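# Trace crossed funnel pipes and plug the matching sections

## Task

Pipes run from the funnels behind a cover and may cross, and one pipe is blocked for good. Work out which section each banded funnel's pipe ends above. Set the red plug on the flat front face of the section under the red-banded funnel's pipe, and the blue plug likewise for the blue-banded funnel's pipe. Marbles may be dropped into the funnels or back into their tray from just above. Nothing but a marble may leave the table, and losing one is still undesirable. Each plug must stay put on its own once the robot lets go. At the end, release everything and move the grippers away.

## Robot and tools

Robot: two arms, left_arm and right_arm, each with six joints and a parallel gripper. Each arm has a wrist camera: cam_left_wrist and cam_right_wrist, both 616x616 fisheye images.

Frame: all reported positions share one scene frame. The origin sits on the table top midway between the arms, +x points out across the table, +z points up, and left_arm is mounted on the +y side. The arm names do not match left or right in any picture. Printed hand positions can be a bit off, more so at long reach.

Tool execute_actions takes "actions", a list holding at most one item, plus an optional "pictures" flag (true or false). An empty list just returns the current state. A wait item is {"steps": N}, with N from 1 to 300 control steps of 1/30 s, counted from the previous result. A move item is {"rows": [...], "steps": N}, with 1 to 15 rows and N up to 15 (default 15). Each row is used for one step; when there are fewer rows than steps the final row is repeated. A refused call moves nothing.

Each row is a single flat list of 18 numbers covering both arms, even when only one arm should move: left_arm first, then right_arm. For each arm the 9 numbers are: waist, shoulder, elbow, forearm roll, wrist pitch, wrist roll (absolute target joint angles in radians, same form as the Joint positions line), then gripper position, force_limit, speed (each a scale value from -1 to 1). Joint ranges: waist, shoulder, forearm roll, wrist pitch and wrist roll -6.283 to 6.283; elbow -2.792 to 2.792. A target more than 0.010 rad beyond a range end, and farther out than the current angle, gets the call refused; real ends can differ by up to 0.010 rad, and a joint pushed past its real end stops there, which may be reported as "joint sent to its limit".

Gripper numbers: position +1 is fully open (140 mm), about -0.8 is where the pads touch, and -1 closes until blocked. force_limit runs about 14 N at -1, 60 N at 0, 107 N at +1. speed runs about 30 mm/s at -1, 140 at 0, 250 at +1. To keep a gripper unchanged, resend its previous three numbers, since 0 is a real command. The fingers point along the gripper's +z and open along its y. The reported end_effector_position is the point between closed pads; fingertips extend about 33 mm past it when closed and 9 mm when fully open, and they travel about 24 mm farther out while closing, so keep clearance over surfaces.

Motion limits: joint targets move at most 2.09 rad/s for waist and shoulder, 3.14 for elbow, 3.93 for the three wrist joints, with 0.3 s of ramp-up, and all joints of an arm are timed to arrive together. Each step's target is kept within 0.456 rad (waist, shoulder), 0.683 (elbow) or 0.854 (wrist joints) of the measured angle, and is pulled back if it would move the gripper more than 70 mm from where it is. Arms keep heading to the last row sent while you think or wait, until motion settles or a step is HELD.

Tool zoom_image: "camera" (cam_left_wrist or cam_right_wrist) and "region" [x0, y0, x1, y1] in pixels of that camera's latest image, origin top-left, at most 504 by 504. It gives a closer look.

Tool finished_scene: "scene" is the number of the current scene. It ends that scene permanently and reports whether the goal was met.

Reading results: the state line gives, for each arm, end_effector_position (m), end_effector_quat_wxyz and velocities (m/s, rad/s). Joint positions and Joint velocities list each arm's joints in column order. object_status: 0 moving, 1 blocked while opening, 2 blocked while closing (a grip), 3 reached target or pads met (a thin part may still be held). After sending -1, look for 2 to confirm a grasp. To squeeze harder while gripping, raise force_limit and switch position between -1 and -0.98. position_measured is in counts, 3 open to 230 closed, not linear. "joint command not followed" means a clearance check altered joint targets; HELD marks steps where the row was not fully sent. Joint torques and Flange force are noisy contact indicators; flange force includes held weight. Camera calibration gives K, distortion and T_world_to_cam per camera, with small errors.

Hazards: an outside force of 144 N on an arm or its load, or contact torque reaching a joint's load limit (waist and shoulder 323, elbow 152, wrist joints 42.7 N m), freezes that arm for 10 seconds and drops the rest of the call. Long holding of loads heats motors; a MOTOR HOT line warns before an OVER-TEMPERATURE FAULT brakes the arm. Do not let the arms collide or push on each other. Do not drop, slam or hard-push parts, and never let anything except a marble leave the table. Parts in hand may be tugged briefly and loose items nudged. Move smoothly, release the plugs so they rest unaided, then retract before ending the scene.

Each tool is called after "Emit:" in YAML: its name, and indented under it one key for each argument.

## Session

I'll start by looking at the scene.

Emit:
execute_actions:
  actions: []

Scene clock: 0.00 s of 8850.00 s.
left_arm: end_effector_position=(+0.8762, +0.4158, +0.2743) position_measured=3 object_status=3 end_effector_quat_wxyz=(-0.272, +0.290, +0.917, +0.026) end_effector_velocity=(-0.001, +0.001, +0.001) end_effector_angular_velocity=(+0.000, +0.000, +0.001) | right_arm: end_effector_position=(+0.3737, -0.4995, +0.2577) position_measured=3 object_status=3 end_effector_quat_wxyz=(-0.127, +0.981, +0.043, +0.139) end_effector_velocity=(+0.000, -0.000, -0.001) end_effector_angular_velocity=(+0.001, +0.002, -0.001)
Joint positions: left_arm=[-0.217  0.742  0.922  0.119  2.018 -1.133] | right_arm=[-0.192 -0.341  2.221  0.377  1.11   1.03 ]
Joint velocities: left_arm=[ 0.001 -0.001  0.001  0.     0.001 -0.   ] | right_arm=[-0.001  0.001  0.     0.     0.    -0.   ]
Joint torques (N m, as the joint torque sensors report them, + toward a larger angle): no reading
Flange force (N, the push that the arm receives, along the gripper's own x y z axes): no reading

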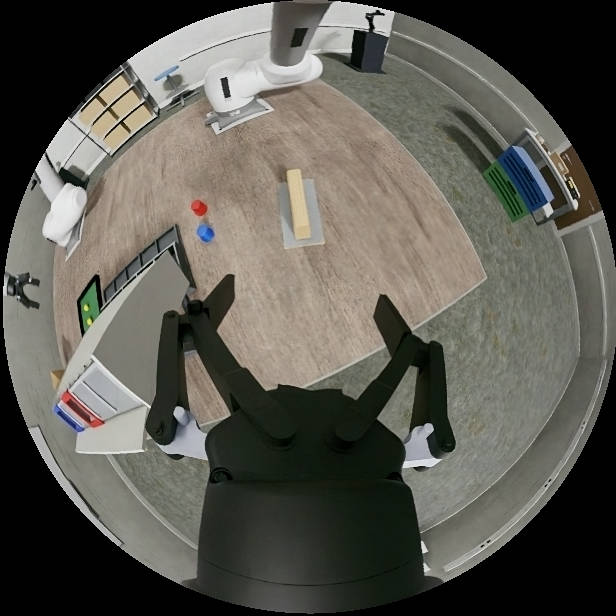

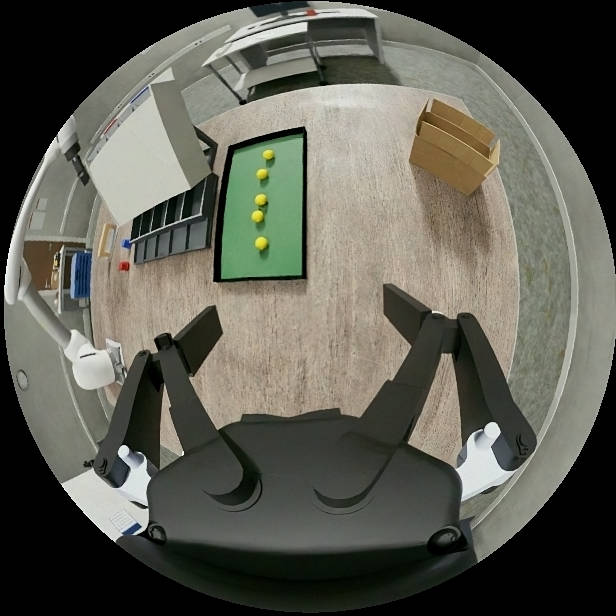

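Emit:
zoom_image:
  camera: "cam_right_wrist"
  region: [60, 60, 320, 300]

Emit:
zoom_image:
  camera: "cam_left_wrist"
  region: [40, 160, 340, 460]

Region (60, 60, 320, 300) of cam_right_wrist's 616x616 image, scaled by 1.938, with more detail than that image has; it fills the top 465 rows of this view, and the rest is white.

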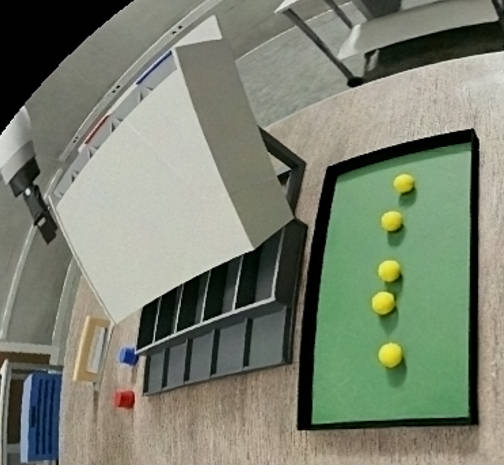

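Region (40, 160, 340, 460) of cam_left_wrist's 616x616 image, scaled by 1.680, with more detail than that image has.

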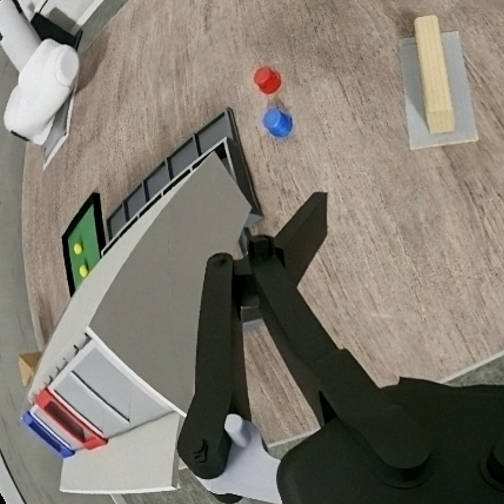

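Emit:
execute_actions:
  actions:
    - {"rows": [[-0.183,0.2917,1.1239,0.0,1.726,1.408,1,0,0, 0.3703,-0.0279,1.9447,0.0,1.2248,1.8236,1,0,0]], "steps": 15}
  pictures: false

Emit:
execute_actions:
  actions:
    - {"steps": 30}

Scene clock: 77.33 s of 8850.00 s.
left_arm: end_effector_position=(+0.8282, +0.4189, +0.4389) position_measured=3 object_status=3 end_effector_quat_wxyz=(-0.071, +0.690, +0.720, -0.029) end_effector_velocity=(-0.127, +0.005, +0.305) end_effector_angular_velocity=(-0.742, -0.513, -3.169) | right_arm: end_effector_position=(+0.4422, -0.3843, +0.2516) position_measured=3 object_status=3 end_effector_quat_wxyz=(-0.022, +1.000, +0.003, +0.005) end_effector_velocity=(+0.111, +0.320, -0.022) end_effector_angular_velocity=(-0.576, +0.193, -0.071)
Joint positions: left_arm=[-0.193  0.417  1.068  0.033  1.807 -0.208] | right_arm=[ 0.299 -0.065  1.977  0.044  1.211  1.73 ]
Joint velocities: left_arm=[ 0.046 -0.616  0.277 -0.162 -0.396  3.227] | right_arm=[ 0.969  0.498 -0.436 -0.591  0.181  1.247]
Joint torques (N m, as the joint torque sensors report them, + toward a larger angle): left_arm=[ -5.23 -71.44 -34.87   4.43   0.1    0.33] | right_arm=[ -6.52 -43.37 -35.31   3.77  -0.27   0.13]
Flange force (N, the push that the arm receives, along the gripper's own x y z axes): left_arm=[3.5 3.5 -6.1] | right_arm=[5.1 -0.3 -2.6]
Steps of this call (steps 1 to 90: nothing new was sent; then 73.83 s passed at rest; steps 91 to 105: all 15 steps of this action). Readings (joint positions | what the end effector reports):
91: left_arm=[-0.217 0.742 0.922 0.119 2.018 -1.132] | right_arm=[-0.191 -0.341 2.221 0.377 1.110 1.030] | left_arm position_measured=3 object_status=3 | right_arm position_measured=3 object_status=3
92: left_arm=[-0.217 0.737 0.925 0.117 2.014 -1.122] | right_arm=[-0.186 -0.338 2.218 0.372 1.111 1.040] | left_arm position_measured=3 object_status=3 | right_arm position_measured=3 object_status=3
94: left_arm=[-0.214 0.704 0.940 0.108 1.993 -1.059] | right_arm=[-0.153 -0.315 2.198 0.345 1.119 1.098] | left_arm position_measured=3 object_status=3 | right_arm position_measured=3 object_status=3
98: left_arm=[-0.205 0.588 0.991 0.078 1.918 -0.811] | right_arm=[0.003 -0.216 2.111 0.226 1.156 1.348] | left_arm position_measured=3 object_status=3 | right_arm position_measured=3 object_status=3
105: the state above

Scene clock: 78.33 s of 8850.00 s.
left_arm: end_effector_position=(+0.7999, +0.4199, +0.5002) position_measured=3 object_status=3 end_effector_quat_wxyz=(+0.000, +1.000, +0.001, -0.000) end_effector_velocity=(+0.001, -0.000, -0.000) end_effector_angular_velocity=(-0.000, -0.001, +0.000) | right_arm: end_effector_position=(+0.4501, -0.3600, +0.2502) position_measured=3 object_status=3 end_effector_quat_wxyz=(-0.000, +1.000, +0.000, +0.000) end_effector_velocity=(-0.000, +0.000, +0.000) end_effector_angular_velocity=(-0.000, +0.001, +0.001)
Joint positions: left_arm=[-0.183  0.292  1.124 -0.     1.726  1.408] | right_arm=[ 0.37  -0.028  1.945 -0.     1.225  1.824]
Joint velocities: left_arm=[ 0.     0.001  0.    -0.    -0.001  0.   ] | right_arm=[ 0.001 -0.    -0.     0.     0.001 -0.   ]
Joint torques (N m, as the joint torque sensors report them, + toward a larger angle): left_arm=[ -0.46 -74.22 -38.72   4.65  -0.18   0.37] | right_arm=[ -1.39 -39.46 -37.49   4.01   0.02   0.06]
Flange force (N, the push that the arm receives, along the gripper's own x y z axes): left_arm=[11.3 1.2 -6.8] | right_arm=[6.3 -5.0 -0.7]
Steps of this call (steps 1 to 30: the robot went on to your last target). Readings (joint positions | what the end effector reports):
1: left_arm=[-0.191 0.397 1.077 0.028 1.794 -0.094] | right_arm=[0.328 -0.050 1.964 0.026 1.217 1.768] | left_arm position_measured=3 object_status=3 | right_arm position_measured=3 object_status=3
2: left_arm=[-0.190 0.378 1.085 0.023 1.782 0.030] | right_arm=[0.349 -0.039 1.954 0.013 1.221 1.796] | left_arm position_measured=3 object_status=3 | right_arm position_measured=3 object_status=3
4: left_arm=[-0.187 0.347 1.099 0.015 1.762 0.287] | right_arm=[0.369 -0.028 1.945 0.001 1.224 1.822] | left_arm position_measured=3 object_status=3 | right_arm position_measured=3 object_status=3
8: left_arm=[-0.185 0.314 1.114 0.006 1.740 0.802] | right_arm=[0.370 -0.028 1.945 0.000 1.225 1.823] | left_arm position_measured=3 object_status=3 | right_arm position_measured=3 object_status=3
30: the state above
camera_calibration (this result's frames):
cam_left_wrist: T_world_to_cam=[[0.151898, -0.988245, 0.0172947, 0.277181], [-0.869202, -0.12523, 0.478336, 0.502191], [-0.470547, -0.0876911, -0.878007, 1.05156], [0, 0, 0, 1]] pos_world=[0.889212, 0.429025, 0.67827]
cam_right_wrist: T_world_to_cam=[[-0.110628, -0.993564, 0.0243137, -0.324799], [-0.93497, 0.112337, 0.336469, 0.382565], [-0.337035, 0.0144903, -0.941381, 0.563033], [0, 0, 0, 1]] pos_world=[0.511516, -0.373843, 0.409204]

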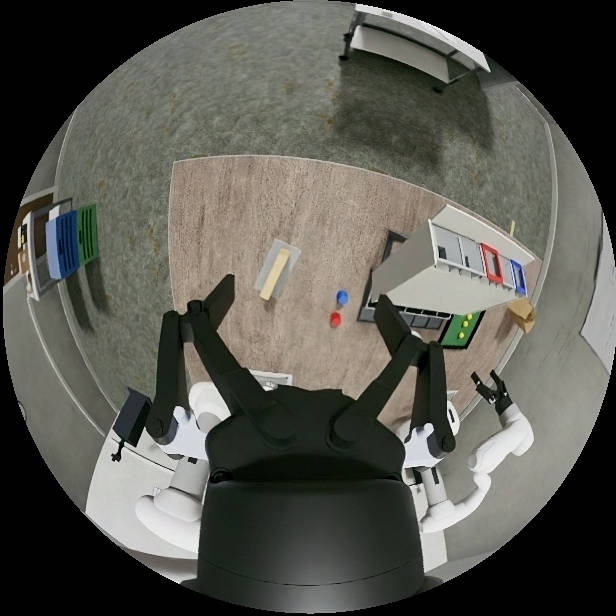

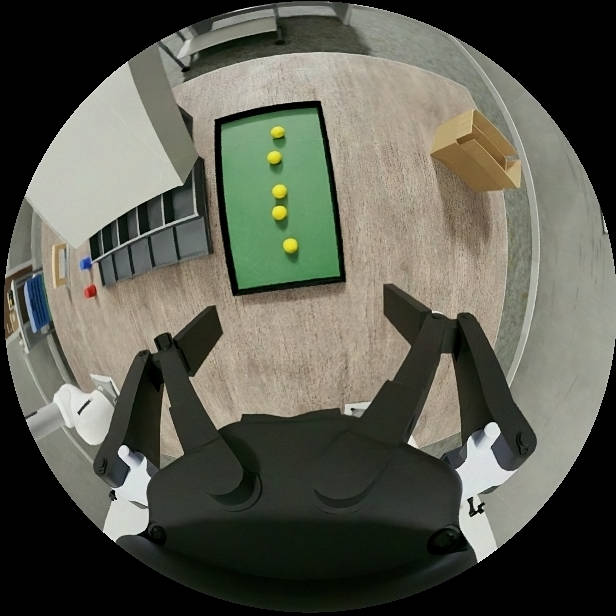

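Emit:
zoom_image:
  camera: "cam_left_wrist"
  region: [320, 180, 560, 360]

Emit:
zoom_image:
  camera: "cam_right_wrist"
  region: [200, 90, 360, 300]

Region (320, 180, 560, 360) of cam_left_wrist's 616x616 image, scaled by 2.100, with more detail than that image has; it fills the top 378 rows of this view, and the rest is white.

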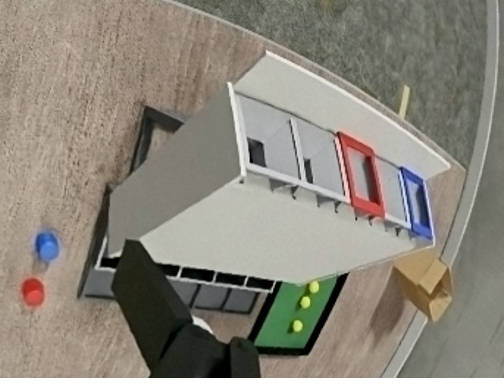

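Region (200, 90, 360, 300) of cam_right_wrist's 616x616 image, scaled by 2.400, with more detail than that image has; it fills the left 384 columns of this view, and the rest is white.

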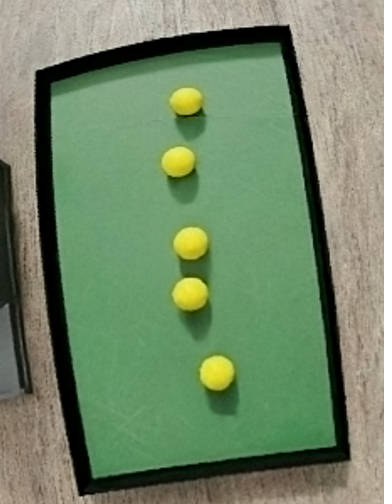

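Emit:
execute_actions:
  actions:
    - {"rows": [[-0.9553,-0.0528,1.9119,0.0,1.2825,0.6356,1,0,0, 0.3711,0.1576,2.0494,0.0,0.9346,1.8244,0,0,0]], "steps": 15}
  pictures: false

Emit:
execute_actions:
  actions:
    - {"steps": 25}

Scene clock: 121.33 s of 8850.00 s.
left_arm: end_effector_position=(+0.6569, +0.2539, +0.4023) position_measured=3 object_status=3 end_effector_quat_wxyz=(+0.002, +0.999, +0.047, +0.004) end_effector_velocity=(-0.368, -0.341, -0.203) end_effector_angular_velocity=(+0.002, +0.018, -0.066) | right_arm: end_effector_position=(+0.4870, -0.3500, +0.0999) position_measured=107 object_status=0 end_effector_quat_wxyz=(+0.000, +1.000, +0.000, -0.000) end_effector_velocity=(+0.000, +0.000, +0.001) end_effector_angular_velocity=(+0.001, -0.003, +0.001)
Joint positions: left_arm=[-0.48   0.117  1.513  0.     1.502  1.018] | right_arm=[ 0.371  0.158  2.049 -0.     0.935  1.824]
Joint velocities: left_arm=[-0.739 -0.302  0.704  0.    -0.385 -0.673] | right_arm=[ 0.001 -0.002  0.    -0.    -0.002  0.   ]
Joint torques (N m, as the joint torque sensors report them, + toward a larger angle): left_arm=[  0.5  -58.82 -40.33   4.77  -0.75   0.7 ] | right_arm=[ -1.26 -50.48 -29.99   3.07  -0.19   0.15]
Flange force (N, the push that the arm receives, along the gripper's own x y z axes): left_arm=[8.7 6.5 -4.4] | right_arm=[7.2 -4.2 0.4]
Steps of this call (steps 1 to 15: the robot went on to your last target; steps 16 to 90: nothing new was sent; then 39.50 s passed at rest; steps 91 to 105: all 15 steps of this action). Readings (joint positions | what the end effector reports):
91: left_arm=[-0.183 0.291 1.124 -0.000 1.725 1.408] | right_arm=[0.370 -0.027 1.945 -0.000 1.225 1.824] | left_arm position_measured=3 object_status=3 | right_arm position_measured=3 object_status=0
92: left_arm=[-0.188 0.287 1.132 0.000 1.720 1.399] | right_arm=[0.370 -0.023 1.947 -0.000 1.216 1.824] | left_arm position_measured=3 object_status=3 | right_arm position_measured=8 object_status=0
94: left_arm=[-0.221 0.262 1.183 0.000 1.687 1.341] | right_arm=[0.371 0.011 1.966 -0.000 1.163 1.824] | left_arm position_measured=3 object_status=3 | right_arm position_measured=23 object_status=0
98: left_arm=[-0.314 0.200 1.320 0.000 1.608 1.203] | right_arm=[0.371 0.104 2.019 -0.000 1.019 1.824] | left_arm position_measured=3 object_status=3 | right_arm position_measured=53 object_status=0
105: the state above

Scene clock: 122.17 s of 8850.00 s.
left_arm: end_effector_position=(+0.4003, +0.1193, +0.2802) position_measured=3 object_status=3 end_effector_quat_wxyz=(+0.000, +1.000, +0.001, -0.000) end_effector_velocity=(+0.001, -0.001, -0.000) end_effector_angular_velocity=(-0.001, -0.001, +0.001) | right_arm: end_effector_position=(+0.4871, -0.3500, +0.1001) position_measured=129 object_status=3 end_effector_quat_wxyz=(+0.000, +1.000, +0.000, -0.000) end_effector_velocity=(+0.000, +0.000, +0.001) end_effector_angular_velocity=(+0.000, -0.001, +0.000)
Joint positions: left_arm=[-0.955 -0.053  1.912 -0.     1.283  0.636] | right_arm=[ 0.371  0.158  2.049 -0.     0.935  1.824]
Joint velocities: left_arm=[ 0.001  0.001 -0.001 -0.    -0.002  0.   ] | right_arm=[ 0.    -0.002 -0.001  0.     0.001  0.   ]
Joint torques (N m, as the joint torque sensors report them, + toward a larger angle): left_arm=[ -1.53 -37.22 -37.09   4.42  -0.27   0.3 ] | right_arm=[ -1.32 -51.58 -32.28   3.11   0.01   0.23]
Flange force (N, the push that the arm receives, along the gripper's own x y z axes): left_arm=[8.0 5.8 -3.1] | right_arm=[4.0 -3.5 0.7]
Steps of this call (steps 1 to 25: the robot went on to your last target). Readings (joint positions | what the end effector reports):
1: left_arm=[-0.505 0.107 1.537 0.000 1.489 0.995] | right_arm=[0.371 0.158 2.049 -0.000 0.935 1.824] | left_arm position_measured=3 object_status=3 | right_arm position_measured=114 object_status=0
2: left_arm=[-0.531 0.098 1.559 0.000 1.477 0.974] | right_arm=[0.371 0.158 2.049 -0.000 0.935 1.824] | left_arm position_measured=3 object_status=3 | right_arm position_measured=122 object_status=0
4: left_arm=[-0.583 0.080 1.602 0.000 1.453 0.932] | right_arm=[0.371 0.158 2.049 -0.000 0.935 1.824] | left_arm position_measured=3 object_status=3 | right_arm position_measured=129 object_status=0
8: left_arm=[-0.688 0.042 1.689 0.000 1.405 0.849] | right_arm=[0.371 0.158 2.049 -0.000 0.935 1.824] | left_arm position_measured=3 object_status=3 | right_arm position_measured=129 object_status=0
25: the state above
camera_calibration (this result's frames):
cam_left_wrist: T_world_to_cam=[[0.151961, -0.988234, 0.0173823, 0.0444993], [-0.869176, -0.125239, 0.478382, 0.222401], [-0.470576, -0.0878035, -0.87798, 0.644047], [0, 0, 0, 1]] pos_world=[0.489616, 0.128379, 0.458295]
cam_right_wrist: T_world_to_cam=[[-0.110535, -0.993572, 0.0244214, -0.307185], [-0.934945, 0.112285, 0.336555, 0.466441], [-0.337134, 0.0143685, -0.941347, 0.434093], [0, 0, 0, 1]] pos_world=[0.54849, -0.363822, 0.25915]

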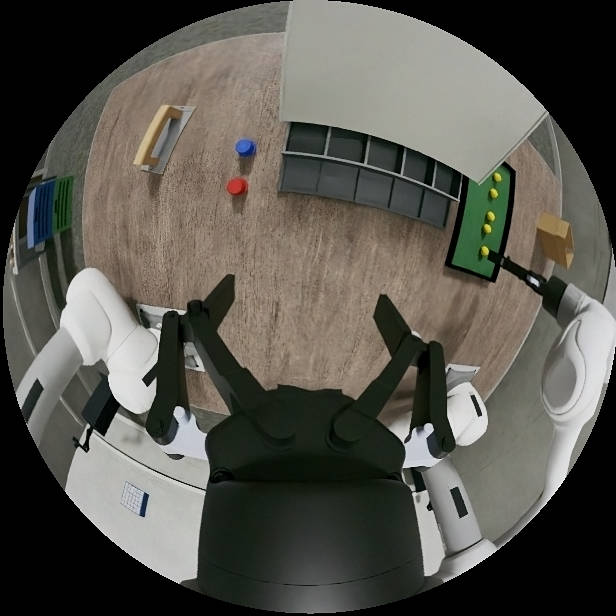

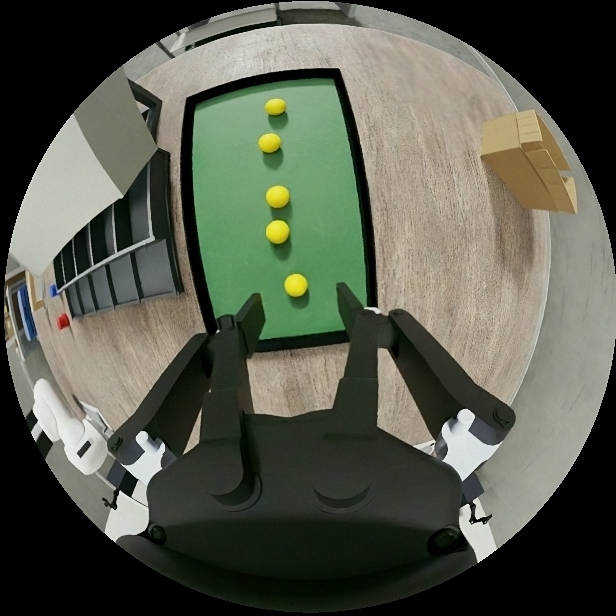

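Emit:
zoom_image:
  camera: "cam_right_wrist"
  region: [220, 210, 380, 370]

Emit:
zoom_image:
  camera: "cam_left_wrist"
  region: [210, 90, 490, 250]

Region (220, 210, 380, 370) of cam_right_wrist's 616x616 image, scaled by 3.150, with more detail than that image has.

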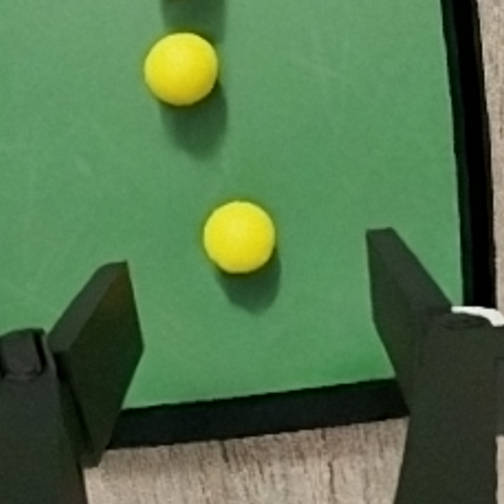

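Region (210, 90, 490, 250) of cam_left_wrist's 616x616 image, scaled by 1.800, with more detail than that image has; it fills the top 288 rows of this view, and the rest is white.

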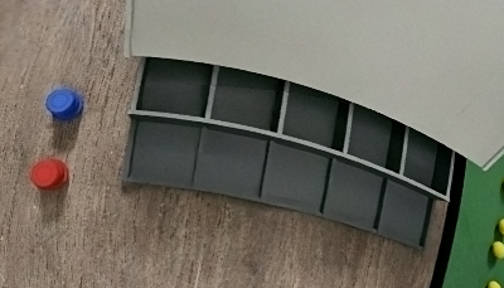

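Emit:
execute_actions:
  actions:
    - {"rows": [[-0.9553,-0.0528,1.9119,0.0,1.2825,0.6356,1,0,0, 0.3754,0.2298,2.0922,0.0,0.8197,1.8287,0,0,0]], "steps": 15}

Scene clock: 154.33 s of 8850.00 s.
left_arm: end_effector_position=(+0.4004, +0.1193, +0.2802) position_measured=3 object_status=3 end_effector_quat_wxyz=(-0.000, +1.000, +0.001, -0.000) end_effector_velocity=(+0.000, +0.001, -0.001) end_effector_angular_velocity=(+0.001, +0.000, +0.000) | right_arm: end_effector_position=(+0.4890, -0.3470, +0.0420) position_measured=129 object_status=3 end_effector_quat_wxyz=(-0.000, +1.000, -0.000, -0.000) end_effector_velocity=(+0.000, +0.001, +0.001) end_effector_angular_velocity=(+0.000, -0.001, +0.001)
Joint positions: left_arm=[-0.955 -0.053  1.912  0.     1.282  0.636] | right_arm=[0.375 0.23  2.092 0.    0.82  1.829]
Joint velocities: left_arm=[ 0.     0.     0.001  0.001 -0.     0.   ] | right_arm=[ 0.001 -0.001 -0.     0.    -0.     0.   ]
Joint torques (N m, as the joint torque sensors report them, + toward a larger angle): left_arm=[ -0.99 -37.08 -37.54   4.45  -0.3    0.18] | right_arm=[ -1.   -55.87 -29.18   2.89   0.13   0.07]
Flange force (N, the push that the arm receives, along the gripper's own x y z axes): left_arm=[6.4 4.9 -2.7] | right_arm=[4.1 -3.4 1.7]
Steps of this call (steps 1 to 30: the robot went on to your last target; steps 31 to 90: nothing new was sent; then 28.67 s passed at rest; steps 91 to 105: all 15 steps of this action). Readings (joint positions | what the end effector reports):
91: left_arm=[-0.955 -0.053 1.912 0.000 1.282 0.636] | right_arm=[0.371 0.158 2.049 0.000 0.934 1.824] | left_arm position_measured=3 object_status=3 | right_arm position_measured=129 object_status=3
92: left_arm=[-0.955 -0.053 1.912 0.000 1.282 0.636] | right_arm=[0.371 0.162 2.052 0.000 0.925 1.825] | left_arm position_measured=3 object_status=3 | right_arm position_measured=129 object_status=3
94: left_arm=[-0.955 -0.053 1.912 0.000 1.282 0.636] | right_arm=[0.373 0.195 2.071 0.000 0.873 1.827] | left_arm position_measured=3 object_status=3 | right_arm position_measured=129 object_status=3
98: left_arm=[-0.955 -0.053 1.912 0.000 1.282 0.636] | right_arm=[0.375 0.230 2.092 0.000 0.820 1.829] | left_arm position_measured=3 object_status=3 | right_arm position_measured=129 object_status=3
105: the state above
camera_calibration (this result's frames):
cam_left_wrist: T_world_to_cam=[[0.152001, -0.988229, 0.0172894, 0.0445716], [-0.869209, -0.125326, 0.478298, 0.222507], [-0.470501, -0.0877297, -0.878027, 0.644026], [0, 0, 0, 1]] pos_world=[0.489645, 0.128433, 0.458277]
cam_right_wrist: T_world_to_cam=[[-0.110808, -0.993545, 0.0242738, -0.302426], [-0.934818, 0.112487, 0.33684, 0.487474], [-0.337396, 0.0146328, -0.941249, 0.380248], [0, 0, 0, 1]] pos_world=[0.550483, -0.360873, 0.201048]

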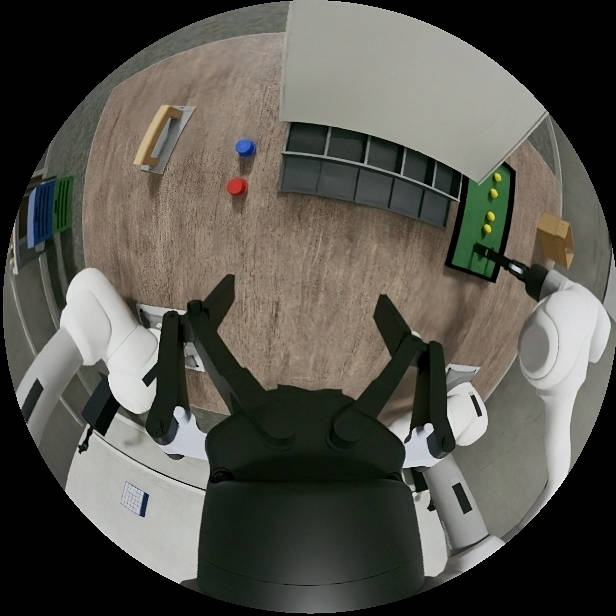

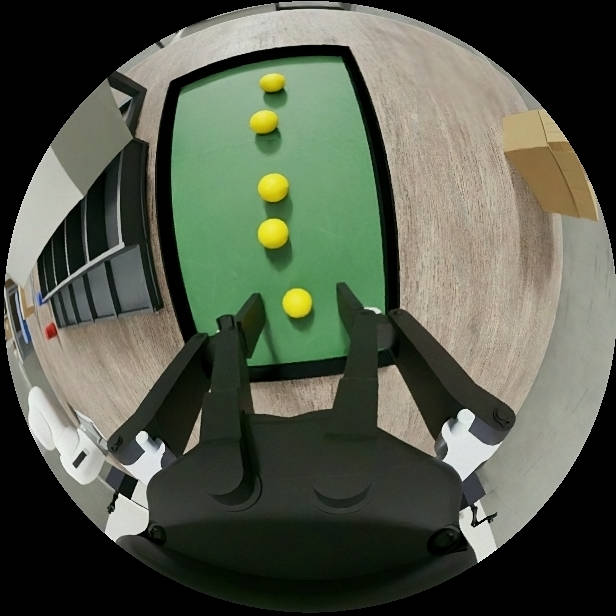

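Emit:
zoom_image:
  camera: "cam_right_wrist"
  region: [230, 250, 380, 380]

Region (230, 250, 380, 380) of cam_right_wrist's 616x616 image, scaled by 3.360, with more detail than that image has; it fills the top 437 rows of this view, and the rest is white.

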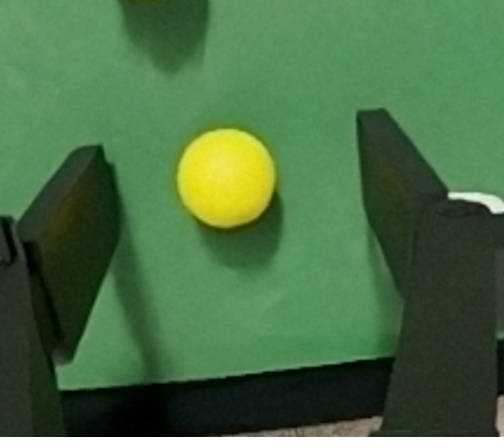

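Emit:
execute_actions:
  actions:
    - {"rows": [[-0.9553,-0.0528,1.9119,0.0,1.2825,0.6356,1,0,0, 0.3754,0.2298,2.0922,0.0,0.8197,1.8287,-1,-0.4,-0.3]], "steps": 15}

Scene clock: 159.90 s of 8850.00 s.
left_arm: end_effector_position=(+0.4004, +0.1193, +0.2802) position_measured=3 object_status=3 end_effector_quat_wxyz=(-0.000, +1.000, +0.001, -0.000) end_effector_velocity=(+0.000, +0.001, -0.000) end_effector_angular_velocity=(+0.002, +0.001, +0.000) | right_arm: end_effector_position=(+0.4891, -0.3470, +0.0421) position_measured=197 object_status=0 end_effector_quat_wxyz=(+0.000, +1.000, +0.000, -0.000) end_effector_velocity=(+0.000, +0.000, +0.001) end_effector_angular_velocity=(+0.000, -0.001, +0.001)
Joint positions: left_arm=[-0.955 -0.053  1.912  0.     1.282  0.636] | right_arm=[ 0.375  0.23   2.092 -0.     0.82   1.829]
Joint velocities: left_arm=[ 0.     0.001  0.     0.001  0.002 -0.   ] | right_arm=[ 0.001 -0.001 -0.    -0.     0.    -0.   ]
Joint torques (N m, as the joint torque sensors report them, + toward a larger angle): left_arm=[ -1.32 -37.39 -37.77   4.54  -0.3    0.17] | right_arm=[ -0.74 -56.98 -28.34   2.89  -0.09   0.13]
Flange force (N, the push that the arm receives, along the gripper's own x y z axes): left_arm=[7.1 4.8 -2.3] | right_arm=[7.1 -3.9 2.0]
Steps of this call (steps 1 to 15: the robot went on to your last target; steps 16 to 90: nothing new was sent; then 2.07 s passed at rest; steps 91 to 105: all 15 steps of this action). Readings (joint positions | what the end effector reports):
91: left_arm=[-0.955 -0.053 1.912 0.000 1.282 0.636] | right_arm=[0.375 0.230 2.092 -0.000 0.820 1.829] | left_arm position_measured=3 object_status=3 | right_arm position_measured=129 object_status=0
92: left_arm=[-0.955 -0.053 1.912 0.000 1.282 0.636] | right_arm=[0.375 0.230 2.092 -0.000 0.820 1.829] | left_arm position_measured=3 object_status=3 | right_arm position_measured=132 object_status=0
94: left_arm=[-0.955 -0.053 1.912 0.000 1.282 0.636] | right_arm=[0.375 0.230 2.092 -0.000 0.820 1.829] | left_arm position_measured=3 object_status=3 | right_arm position_measured=144 object_status=0
98: left_arm=[-0.955 -0.053 1.912 0.000 1.282 0.636] | right_arm=[0.375 0.230 2.092 -0.000 0.820 1.829] | left_arm position_measured=3 object_status=3 | right_arm position_measured=167 object_status=0
105: the state above
camera_calibration (this result's frames):
cam_left_wrist: T_world_to_cam=[[0.152001, -0.988229, 0.0172895, 0.0445715], [-0.869209, -0.125326, 0.478298, 0.222506], [-0.470501, -0.0877299, -0.878027, 0.644026], [0, 0, 0, 1]] pos_world=[0.489645, 0.128433, 0.458277]
cam_right_wrist: T_world_to_cam=[[-0.110605, -0.993566, 0.0243608, -0.302547], [-0.934931, 0.11233, 0.336579, 0.487522], [-0.33715, 0.0144516, -0.94134, 0.3802], [0, 0, 0, 1]] pos_world=[0.550521, -0.360858, 0.201178]

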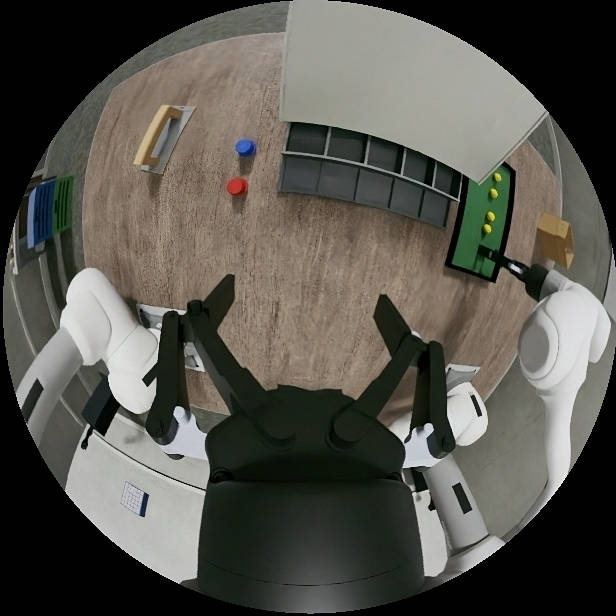

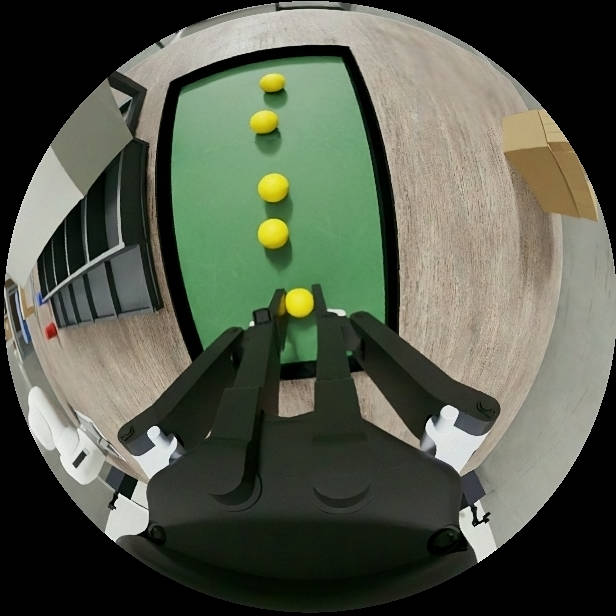

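Emit:
execute_actions:
  actions:
    - {"rows": [[-0.9553,-0.0528,1.9119,0.0,1.2825,0.6356,1,0,0, 0.3730,0.1576,2.0494,0.0,0.9346,1.8244,-1,-0.4,-0.3],[-0.9553,-0.0528,1.9119,0.0,1.2825,0.6356,1,0,0, 0.3730,0.1576,2.0494,0.0,0.9346,1.8244,-1,-0.4,-0.3],[-0.9553,-0.0528,1.9119,0.0,1.2825,0.6356,1,0,0, 0.3730,0.1576,2.0494,0.0,0.9346,1.8244,-1,-0.4,-0.3],[-0.9553,-0.0528,1.9119,0.0,1.2825,0.6356,1,0,0, 0.3730,0.1576,2.0494,0.0,0.9346,1.8244,-1,-0.4,-0.3],[-0.9553,-0.0528,1.9119,0.0,1.2825,0.6356,1,0,0, 0.3730,0.1576,2.0494,0.0,0.9346,1.8244,-1,-0.4,-0.3],[-0.9553,-0.0528,1.9119,0.0,1.2825,0.6356,1,0,0, 0.3575,0.1654,1.4257,0.0,1.5505,1.8108,-1,-0.4,-0.3]], "steps": 15}
  pictures: false

Emit:
execute_actions:
  actions:
    - {"steps": 10}
  pictures: false

Emit:
execute_actions:
  actions:
    - {"rows": [[-0.9553,-0.0528,1.9119,0.0,1.2825,0.6356,1,0,0, 0.4392,0.7418,0.6069,0.0,1.7929,1.8925,-1,-0.4,-0.3]], "steps": 15}
  pictures: false

Emit:
execute_actions:
  actions:
    - {"steps": 20}

Scene clock: 177.50 s of 8850.00 s.
left_arm: end_effector_position=(+0.4004, +0.1193, +0.2802) position_measured=3 object_status=3 end_effector_quat_wxyz=(-0.000, +1.000, +0.001, -0.000) end_effector_velocity=(+0.001, -0.000, +0.001) end_effector_angular_velocity=(-0.001, -0.001, +0.001) | right_arm: end_effector_position=(+0.5585, -0.3345, +0.2334) position_measured=197 object_status=2 end_effector_quat_wxyz=(+0.001, +1.000, +0.001, -0.003) end_effector_velocity=(+0.211, +0.037, +0.521) end_effector_angular_velocity=(+0.006, -0.022, -0.003)
Joint positions: left_arm=[-0.955 -0.053  1.912  0.     1.282  0.636] | right_arm=[ 0.366  0.161  1.773 -0.     1.214  1.818]
Joint velocities: left_arm=[ 0.001  0.    -0.002  0.     0.001  0.   ] | right_arm=[-0.026  0.011 -1.009 -0.     0.976 -0.022]
Joint torques (N m, as the joint torque sensors report them, + toward a larger angle): left_arm=[ -1.37 -36.97 -37.61   4.55  -0.09   0.1 ] | right_arm=[  0.96 -59.82 -36.12   3.61   0.39  -0.03]
Flange force (N, the push that the arm receives, along the gripper's own x y z axes): left_arm=[7.2 4.4 -2.6] | right_arm=[7.4 -1.1 -1.4]
Steps of this call (steps 1 to 15: the robot went on to your last target; steps 16 to 90: nothing new was sent; then 14.10 s passed at rest; steps 91 to 105: all 15 steps of this action). Readings (joint positions | what the end effector reports):
91: left_arm=[-0.955 -0.053 1.912 0.000 1.282 0.636] | right_arm=[0.375 0.229 2.092 -0.000 0.820 1.829] | left_arm position_measured=3 object_status=3 | right_arm position_measured=197 object_status=2
92: left_arm=[-0.955 -0.053 1.912 0.000 1.282 0.636] | right_arm=[0.375 0.224 2.089 -0.000 0.829 1.829] | left_arm position_measured=3 object_status=3 | right_arm position_measured=197 object_status=2
94: left_arm=[-0.955 -0.053 1.912 0.000 1.282 0.636] | right_arm=[0.374 0.192 2.070 -0.000 0.881 1.827] | left_arm position_measured=3 object_status=3 | right_arm position_measured=197 object_status=2
98: left_arm=[-0.955 -0.053 1.912 0.000 1.282 0.636] | right_arm=[0.372 0.158 2.015 -0.000 0.982 1.824] | left_arm position_measured=3 object_status=3 | right_arm position_measured=197 object_status=2
105: the state above

Scene clock: 177.83 s of 8850.00 s.
left_arm: end_effector_position=(+0.4004, +0.1193, +0.2802) position_measured=3 object_status=3 end_effector_quat_wxyz=(-0.000, +1.000, +0.001, -0.000) end_effector_velocity=(+0.000, -0.001, +0.002) end_effector_angular_velocity=(-0.002, -0.001, -0.000) | right_arm: end_effector_position=(+0.5997, -0.3298, +0.4108) position_measured=197 object_status=2 end_effector_quat_wxyz=(-0.000, +1.000, +0.000, +0.000) end_effector_velocity=(+0.024, -0.003, +0.317) end_effector_angular_velocity=(+0.007, -0.028, -0.001)
Joint positions: left_arm=[-0.955 -0.053  1.912  0.     1.282  0.636] | right_arm=[ 0.358  0.165  1.443 -0.     1.533  1.811]
Joint velocities: left_arm=[-0.001 -0.    -0.003 -0.     0.    -0.   ] | right_arm=[-0.013  0.001 -0.568 -0.     0.539 -0.012]
Joint torques (N m, as the joint torque sensors report them, + toward a larger angle): left_arm=[ -1.42 -37.52 -37.71   4.6   -0.27   0.32] | right_arm=[  2.09 -40.41 -20.58   2.03   0.3   -0.32]
Flange force (N, the push that the arm receives, along the gripper's own x y z axes): left_arm=[7.3 5.4 -2.4] | right_arm=[4.8 -1.1 -3.2]
Steps of this call (steps 1 to 10: the robot went on to your last target). Readings (joint positions | what the end effector reports):
1: left_arm=[-0.955 -0.053 1.912 0.000 1.282 0.636] | right_arm=[0.365 0.161 1.739 -0.000 1.247 1.818] | left_arm position_measured=3 object_status=3 | right_arm position_measured=197 object_status=2
2: left_arm=[-0.955 -0.053 1.912 0.000 1.282 0.636] | right_arm=[0.365 0.162 1.705 -0.000 1.280 1.817] | left_arm position_measured=3 object_status=3 | right_arm position_measured=197 object_status=2
4: left_arm=[-0.955 -0.053 1.912 0.000 1.282 0.636] | right_arm=[0.363 0.163 1.636 -0.000 1.347 1.815] | left_arm position_measured=3 object_status=3 | right_arm position_measured=197 object_status=2
8: left_arm=[-0.955 -0.053 1.912 0.000 1.282 0.636] | right_arm=[0.359 0.164 1.499 -0.000 1.480 1.812] | left_arm position_measured=3 object_status=3 | right_arm position_measured=197 object_status=2
10: the state above

Scene clock: 178.33 s of 8850.00 s.
left_arm: end_effector_position=(+0.4004, +0.1193, +0.2802) position_measured=3 object_status=3 end_effector_quat_wxyz=(-0.000, +1.000, +0.001, -0.000) end_effector_velocity=(-0.001, +0.001, -0.000) end_effector_angular_velocity=(-0.000, -0.000, -0.000) | right_arm: end_effector_position=(+0.7890, -0.2353, +0.4374) position_measured=197 object_status=2 end_effector_quat_wxyz=(-0.001, +1.000, -0.000, +0.003) end_effector_velocity=(+0.411, +0.238, -0.123) end_effector_angular_velocity=(-0.009, +0.032, +0.005)
Joint positions: left_arm=[-0.955 -0.053  1.912  0.     1.282  0.636] | right_arm=[ 0.412  0.534  0.887 -0.     1.715  1.866]
Joint velocities: left_arm=[-0.    -0.001  0.002  0.    -0.    -0.   ] | right_arm=[ 0.125  0.945 -1.263 -0.     0.351  0.12 ]
Joint torques (N m, as the joint torque sensors report them, + toward a larger angle): left_arm=[ -1.01 -36.83 -38.1    4.51  -0.3    0.31] | right_arm=[  1.5  -93.25 -37.67   4.    -0.11   0.35]
Flange force (N, the push that the arm receives, along the gripper's own x y z axes): left_arm=[5.2 4.0 -1.7] | right_arm=[13.1 -4.5 -4.5]
Steps of this call (steps 1 to 15: all 15 steps of this action). Readings (joint positions | what the end effector reports):
1: left_arm=[-0.955 -0.053 1.912 -0.000 1.282 0.636] | right_arm=[0.358 0.165 1.428 -0.000 1.546 1.811] | left_arm position_measured=3 object_status=3 | right_arm position_measured=197 object_status=2
2: left_arm=[-0.955 -0.053 1.912 0.000 1.282 0.636] | right_arm=[0.359 0.170 1.411 -0.000 1.557 1.812] | left_arm position_measured=3 object_status=3 | right_arm position_measured=197 object_status=2
4: left_arm=[-0.955 -0.053 1.912 0.000 1.282 0.636] | right_arm=[0.366 0.203 1.346 -0.000 1.584 1.821] | left_arm position_measured=3 object_status=3 | right_arm position_measured=197 object_status=2
8: left_arm=[-0.955 -0.053 1.912 0.000 1.282 0.636] | right_arm=[0.383 0.318 1.177 -0.000 1.634 1.838] | left_arm position_measured=3 object_status=3 | right_arm position_measured=197 object_status=2
15: the state above

Scene clock: 179.00 s of 8850.00 s.
left_arm: end_effector_position=(+0.4004, +0.1193, +0.2802) position_measured=3 object_status=3 end_effector_quat_wxyz=(-0.000, +1.000, +0.001, -0.000) end_effector_velocity=(-0.000, -0.000, +0.001) end_effector_angular_velocity=(-0.001, -0.000, -0.000) | right_arm: end_effector_position=(+0.8702, -0.1830, +0.4003) position_measured=197 object_status=2 end_effector_quat_wxyz=(+0.000, +1.000, +0.000, +0.000) end_effector_velocity=(-0.000, +0.001, +0.001) end_effector_angular_velocity=(+0.001, -0.002, +0.001)
Joint positions: left_arm=[-0.955 -0.053  1.912  0.     1.282  0.636] | right_arm=[ 0.439  0.742  0.607 -0.     1.793  1.892]
Joint velocities: left_arm=[-0.    -0.001 -0.    -0.     0.     0.   ] | right_arm=[ 0.001 -0.001  0.     0.001 -0.001  0.   ]
Joint torques (N m, as the joint torque sensors report them, + toward a larger angle): left_arm=[ -1.02 -37.43 -38.15   4.54  -0.31   0.17] | right_arm=[  -1.76 -113.49  -39.35    4.02    0.04    0.21]
Flange force (N, the push that the arm receives, along the gripper's own x y z axes): left_arm=[6.0 4.4 -1.7] | right_arm=[12.7 -6.7 -5.6]
Steps of this call (steps 1 to 20: the robot went on to your last target). Readings (joint positions | what the end effector reports):
1: left_arm=[-0.955 -0.053 1.912 0.000 1.282 0.636] | right_arm=[0.416 0.566 0.844 -0.000 1.727 1.870] | left_arm position_measured=3 object_status=3 | right_arm position_measured=197 object_status=2
2: left_arm=[-0.955 -0.053 1.912 0.000 1.282 0.636] | right_arm=[0.420 0.598 0.801 -0.000 1.739 1.874] | left_arm position_measured=3 object_status=3 | right_arm position_measured=197 object_status=2
4: left_arm=[-0.955 -0.053 1.912 0.000 1.282 0.636] | right_arm=[0.429 0.663 0.713 -0.000 1.763 1.882] | left_arm position_measured=3 object_status=3 | right_arm position_measured=197 object_status=2
8: left_arm=[-0.955 -0.053 1.912 0.000 1.282 0.636] | right_arm=[0.439 0.740 0.610 -0.000 1.792 1.892] | left_arm position_measured=3 object_status=3 | right_arm position_measured=197 object_status=2
20: the state above
camera_calibration (this result's frames):
cam_left_wrist: T_world_to_cam=[[0.152001, -0.988229, 0.0172894, 0.0445715], [-0.869209, -0.125326, 0.478298, 0.222507], [-0.470501, -0.0877298, -0.878027, 0.644026], [0, 0, 0, 1]] pos_world=[0.489645, 0.128433, 0.458277]
cam_right_wrist: T_world_to_cam=[[-0.110632, -0.993563, 0.0243396, -0.106121], [-0.935035, 0.112353, 0.336282, 0.705055], [-0.336853, 0.0144451, -0.941447, 0.843221], [0, 0, 0, 1]] pos_world=[0.931552, -0.196833, 0.559333]

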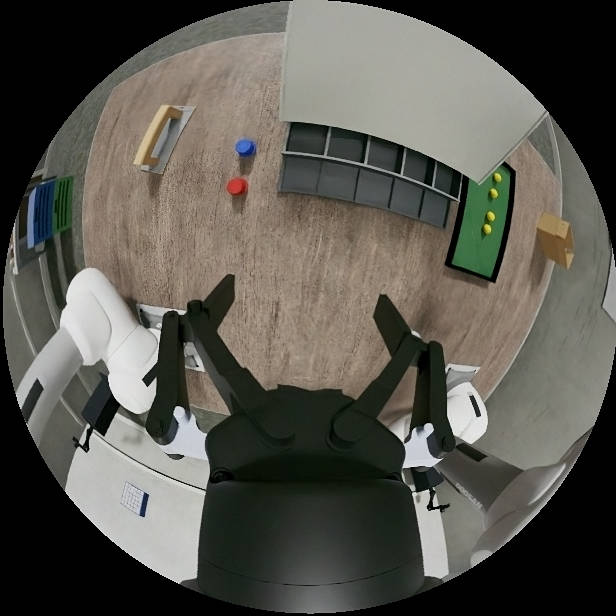

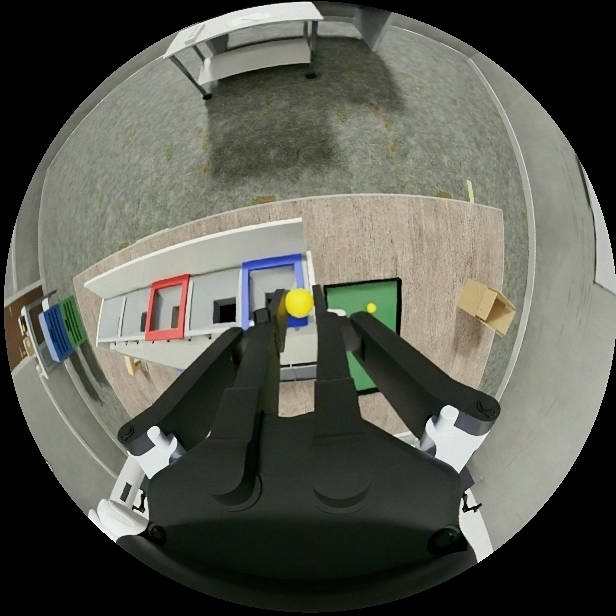

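Emit:
zoom_image:
  camera: "cam_right_wrist"
  region: [120, 200, 340, 360]

Region (120, 200, 340, 360) of cam_right_wrist's 616x616 image, scaled by 2.291, with more detail than that image has; it fills the top 367 rows of this view, and the rest is white.

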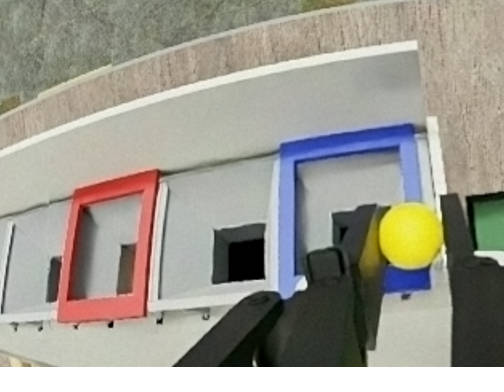

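Emit:
execute_actions:
  actions:
    - {"rows": [[-0.9553,-0.0528,1.9119,0.0,1.2825,0.6356,1,0,0, 0.4730,0.7565,0.6265,0.0,1.7586,1.9263,-1,-0.4,-0.3]], "steps": 15}

Emit:
zoom_image:
  camera: "cam_right_wrist"
  region: [200, 200, 400, 360]

Scene clock: 196.13 s of 8850.00 s.
left_arm: end_effector_position=(+0.4004, +0.1193, +0.2802) position_measured=3 object_status=3 end_effector_quat_wxyz=(-0.000, +1.000, +0.001, -0.000) end_effector_velocity=(+0.001, -0.001, +0.001) end_effector_angular_velocity=(-0.003, -0.002, +0.000) | right_arm: end_effector_position=(+0.8681, -0.1489, +0.3750) position_measured=197 object_status=2 end_effector_quat_wxyz=(+0.000, +1.000, +0.000, -0.000) end_effector_velocity=(+0.000, -0.001, +0.000) end_effector_angular_velocity=(-0.000, -0.001, -0.001)
Joint positions: left_arm=[-0.955 -0.053  1.912 -0.     1.282  0.636] | right_arm=[ 0.473  0.757  0.627 -0.     1.759  1.926]
Joint velocities: left_arm=[ 0.    -0.    -0.002 -0.    -0.001 -0.   ] | right_arm=[-0.001  0.    -0.    -0.    -0.    -0.   ]
Joint torques (N m, as the joint torque sensors report them, + toward a larger angle): left_arm=[ -1.47 -37.38 -37.84   4.5   -0.25   0.18] | right_arm=[  -0.29 -113.3   -39.2     3.87    0.13    0.28]
Flange force (N, the push that the arm receives, along the gripper's own x y z axes): left_arm=[7.4 4.4 -2.6] | right_arm=[11.0 -4.7 -4.8]
Steps of this call (steps 1 to 15: the robot went on to your last target; steps 16 to 90: nothing new was sent; then 13.63 s passed at rest; steps 91 to 105: all 15 steps of this action). Readings (joint positions | what the end effector reports):
91: left_arm=[-0.955 -0.053 1.912 0.000 1.282 0.636] | right_arm=[0.440 0.742 0.607 0.000 1.793 1.893] | left_arm position_measured=3 object_status=3 | right_arm position_measured=197 object_status=2
92: left_arm=[-0.955 -0.053 1.912 0.000 1.282 0.636] | right_arm=[0.444 0.743 0.609 0.000 1.788 1.898] | left_arm position_measured=3 object_status=3 | right_arm position_measured=197 object_status=2
94: left_arm=[-0.955 -0.053 1.912 0.000 1.282 0.636] | right_arm=[0.468 0.754 0.623 0.000 1.764 1.921] | left_arm position_measured=3 object_status=3 | right_arm position_measured=197 object_status=2
98: left_arm=[-0.955 -0.053 1.912 0.000 1.282 0.636] | right_arm=[0.473 0.757 0.627 -0.000 1.759 1.926] | left_arm position_measured=3 object_status=3 | right_arm position_measured=197 object_status=2
105: the state above
camera_calibration (this result's frames):
cam_left_wrist: T_world_to_cam=[[0.152001, -0.988229, 0.0172895, 0.0445715], [-0.869209, -0.125326, 0.478298, 0.222507], [-0.470501, -0.0877299, -0.878027, 0.644026], [0, 0, 0, 1]] pos_world=[0.489645, 0.128433, 0.458277]
cam_right_wrist: T_world_to_cam=[[-0.110493, -0.993575, 0.0244814, -0.0720081], [-0.934906, 0.112264, 0.336672, 0.707459], [-0.337257, 0.0143121, -0.941304, 0.818521], [0, 0, 0, 1]] pos_world=[0.929503, -0.162682, 0.534059]

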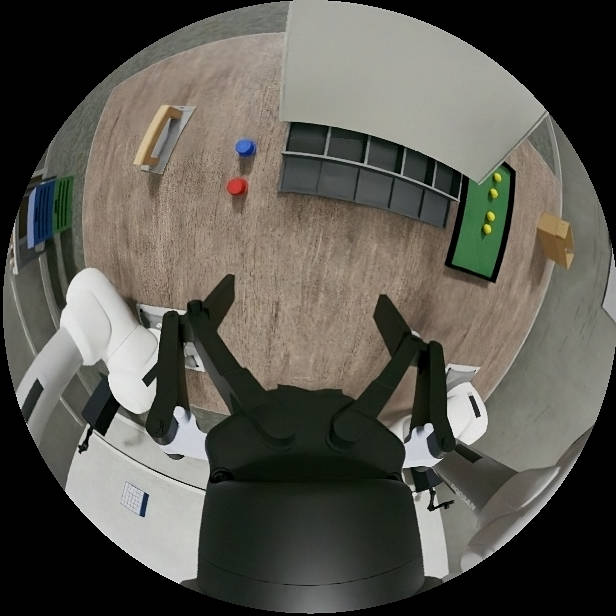

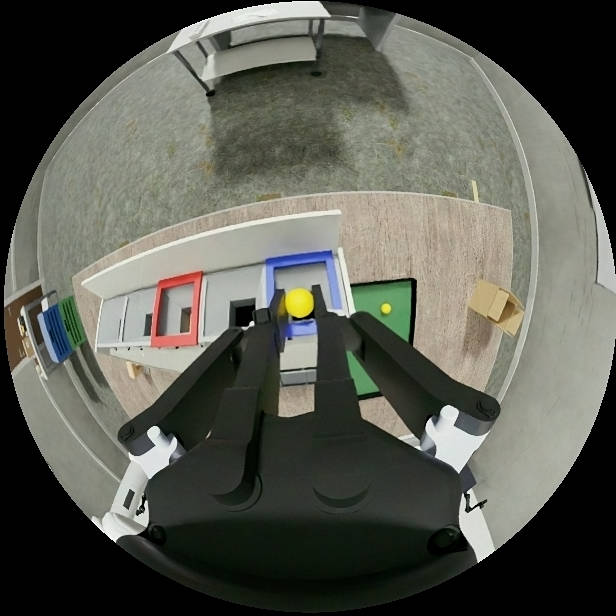

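Region (200, 200, 400, 360) of cam_right_wrist's 616x616 image, scaled by 2.520, with more detail than that image has; it fills the top 403 rows of this view, and the rest is white.

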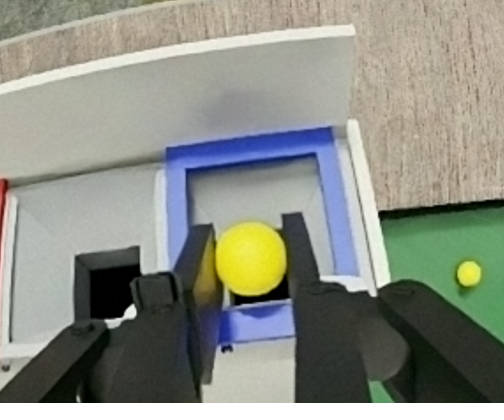

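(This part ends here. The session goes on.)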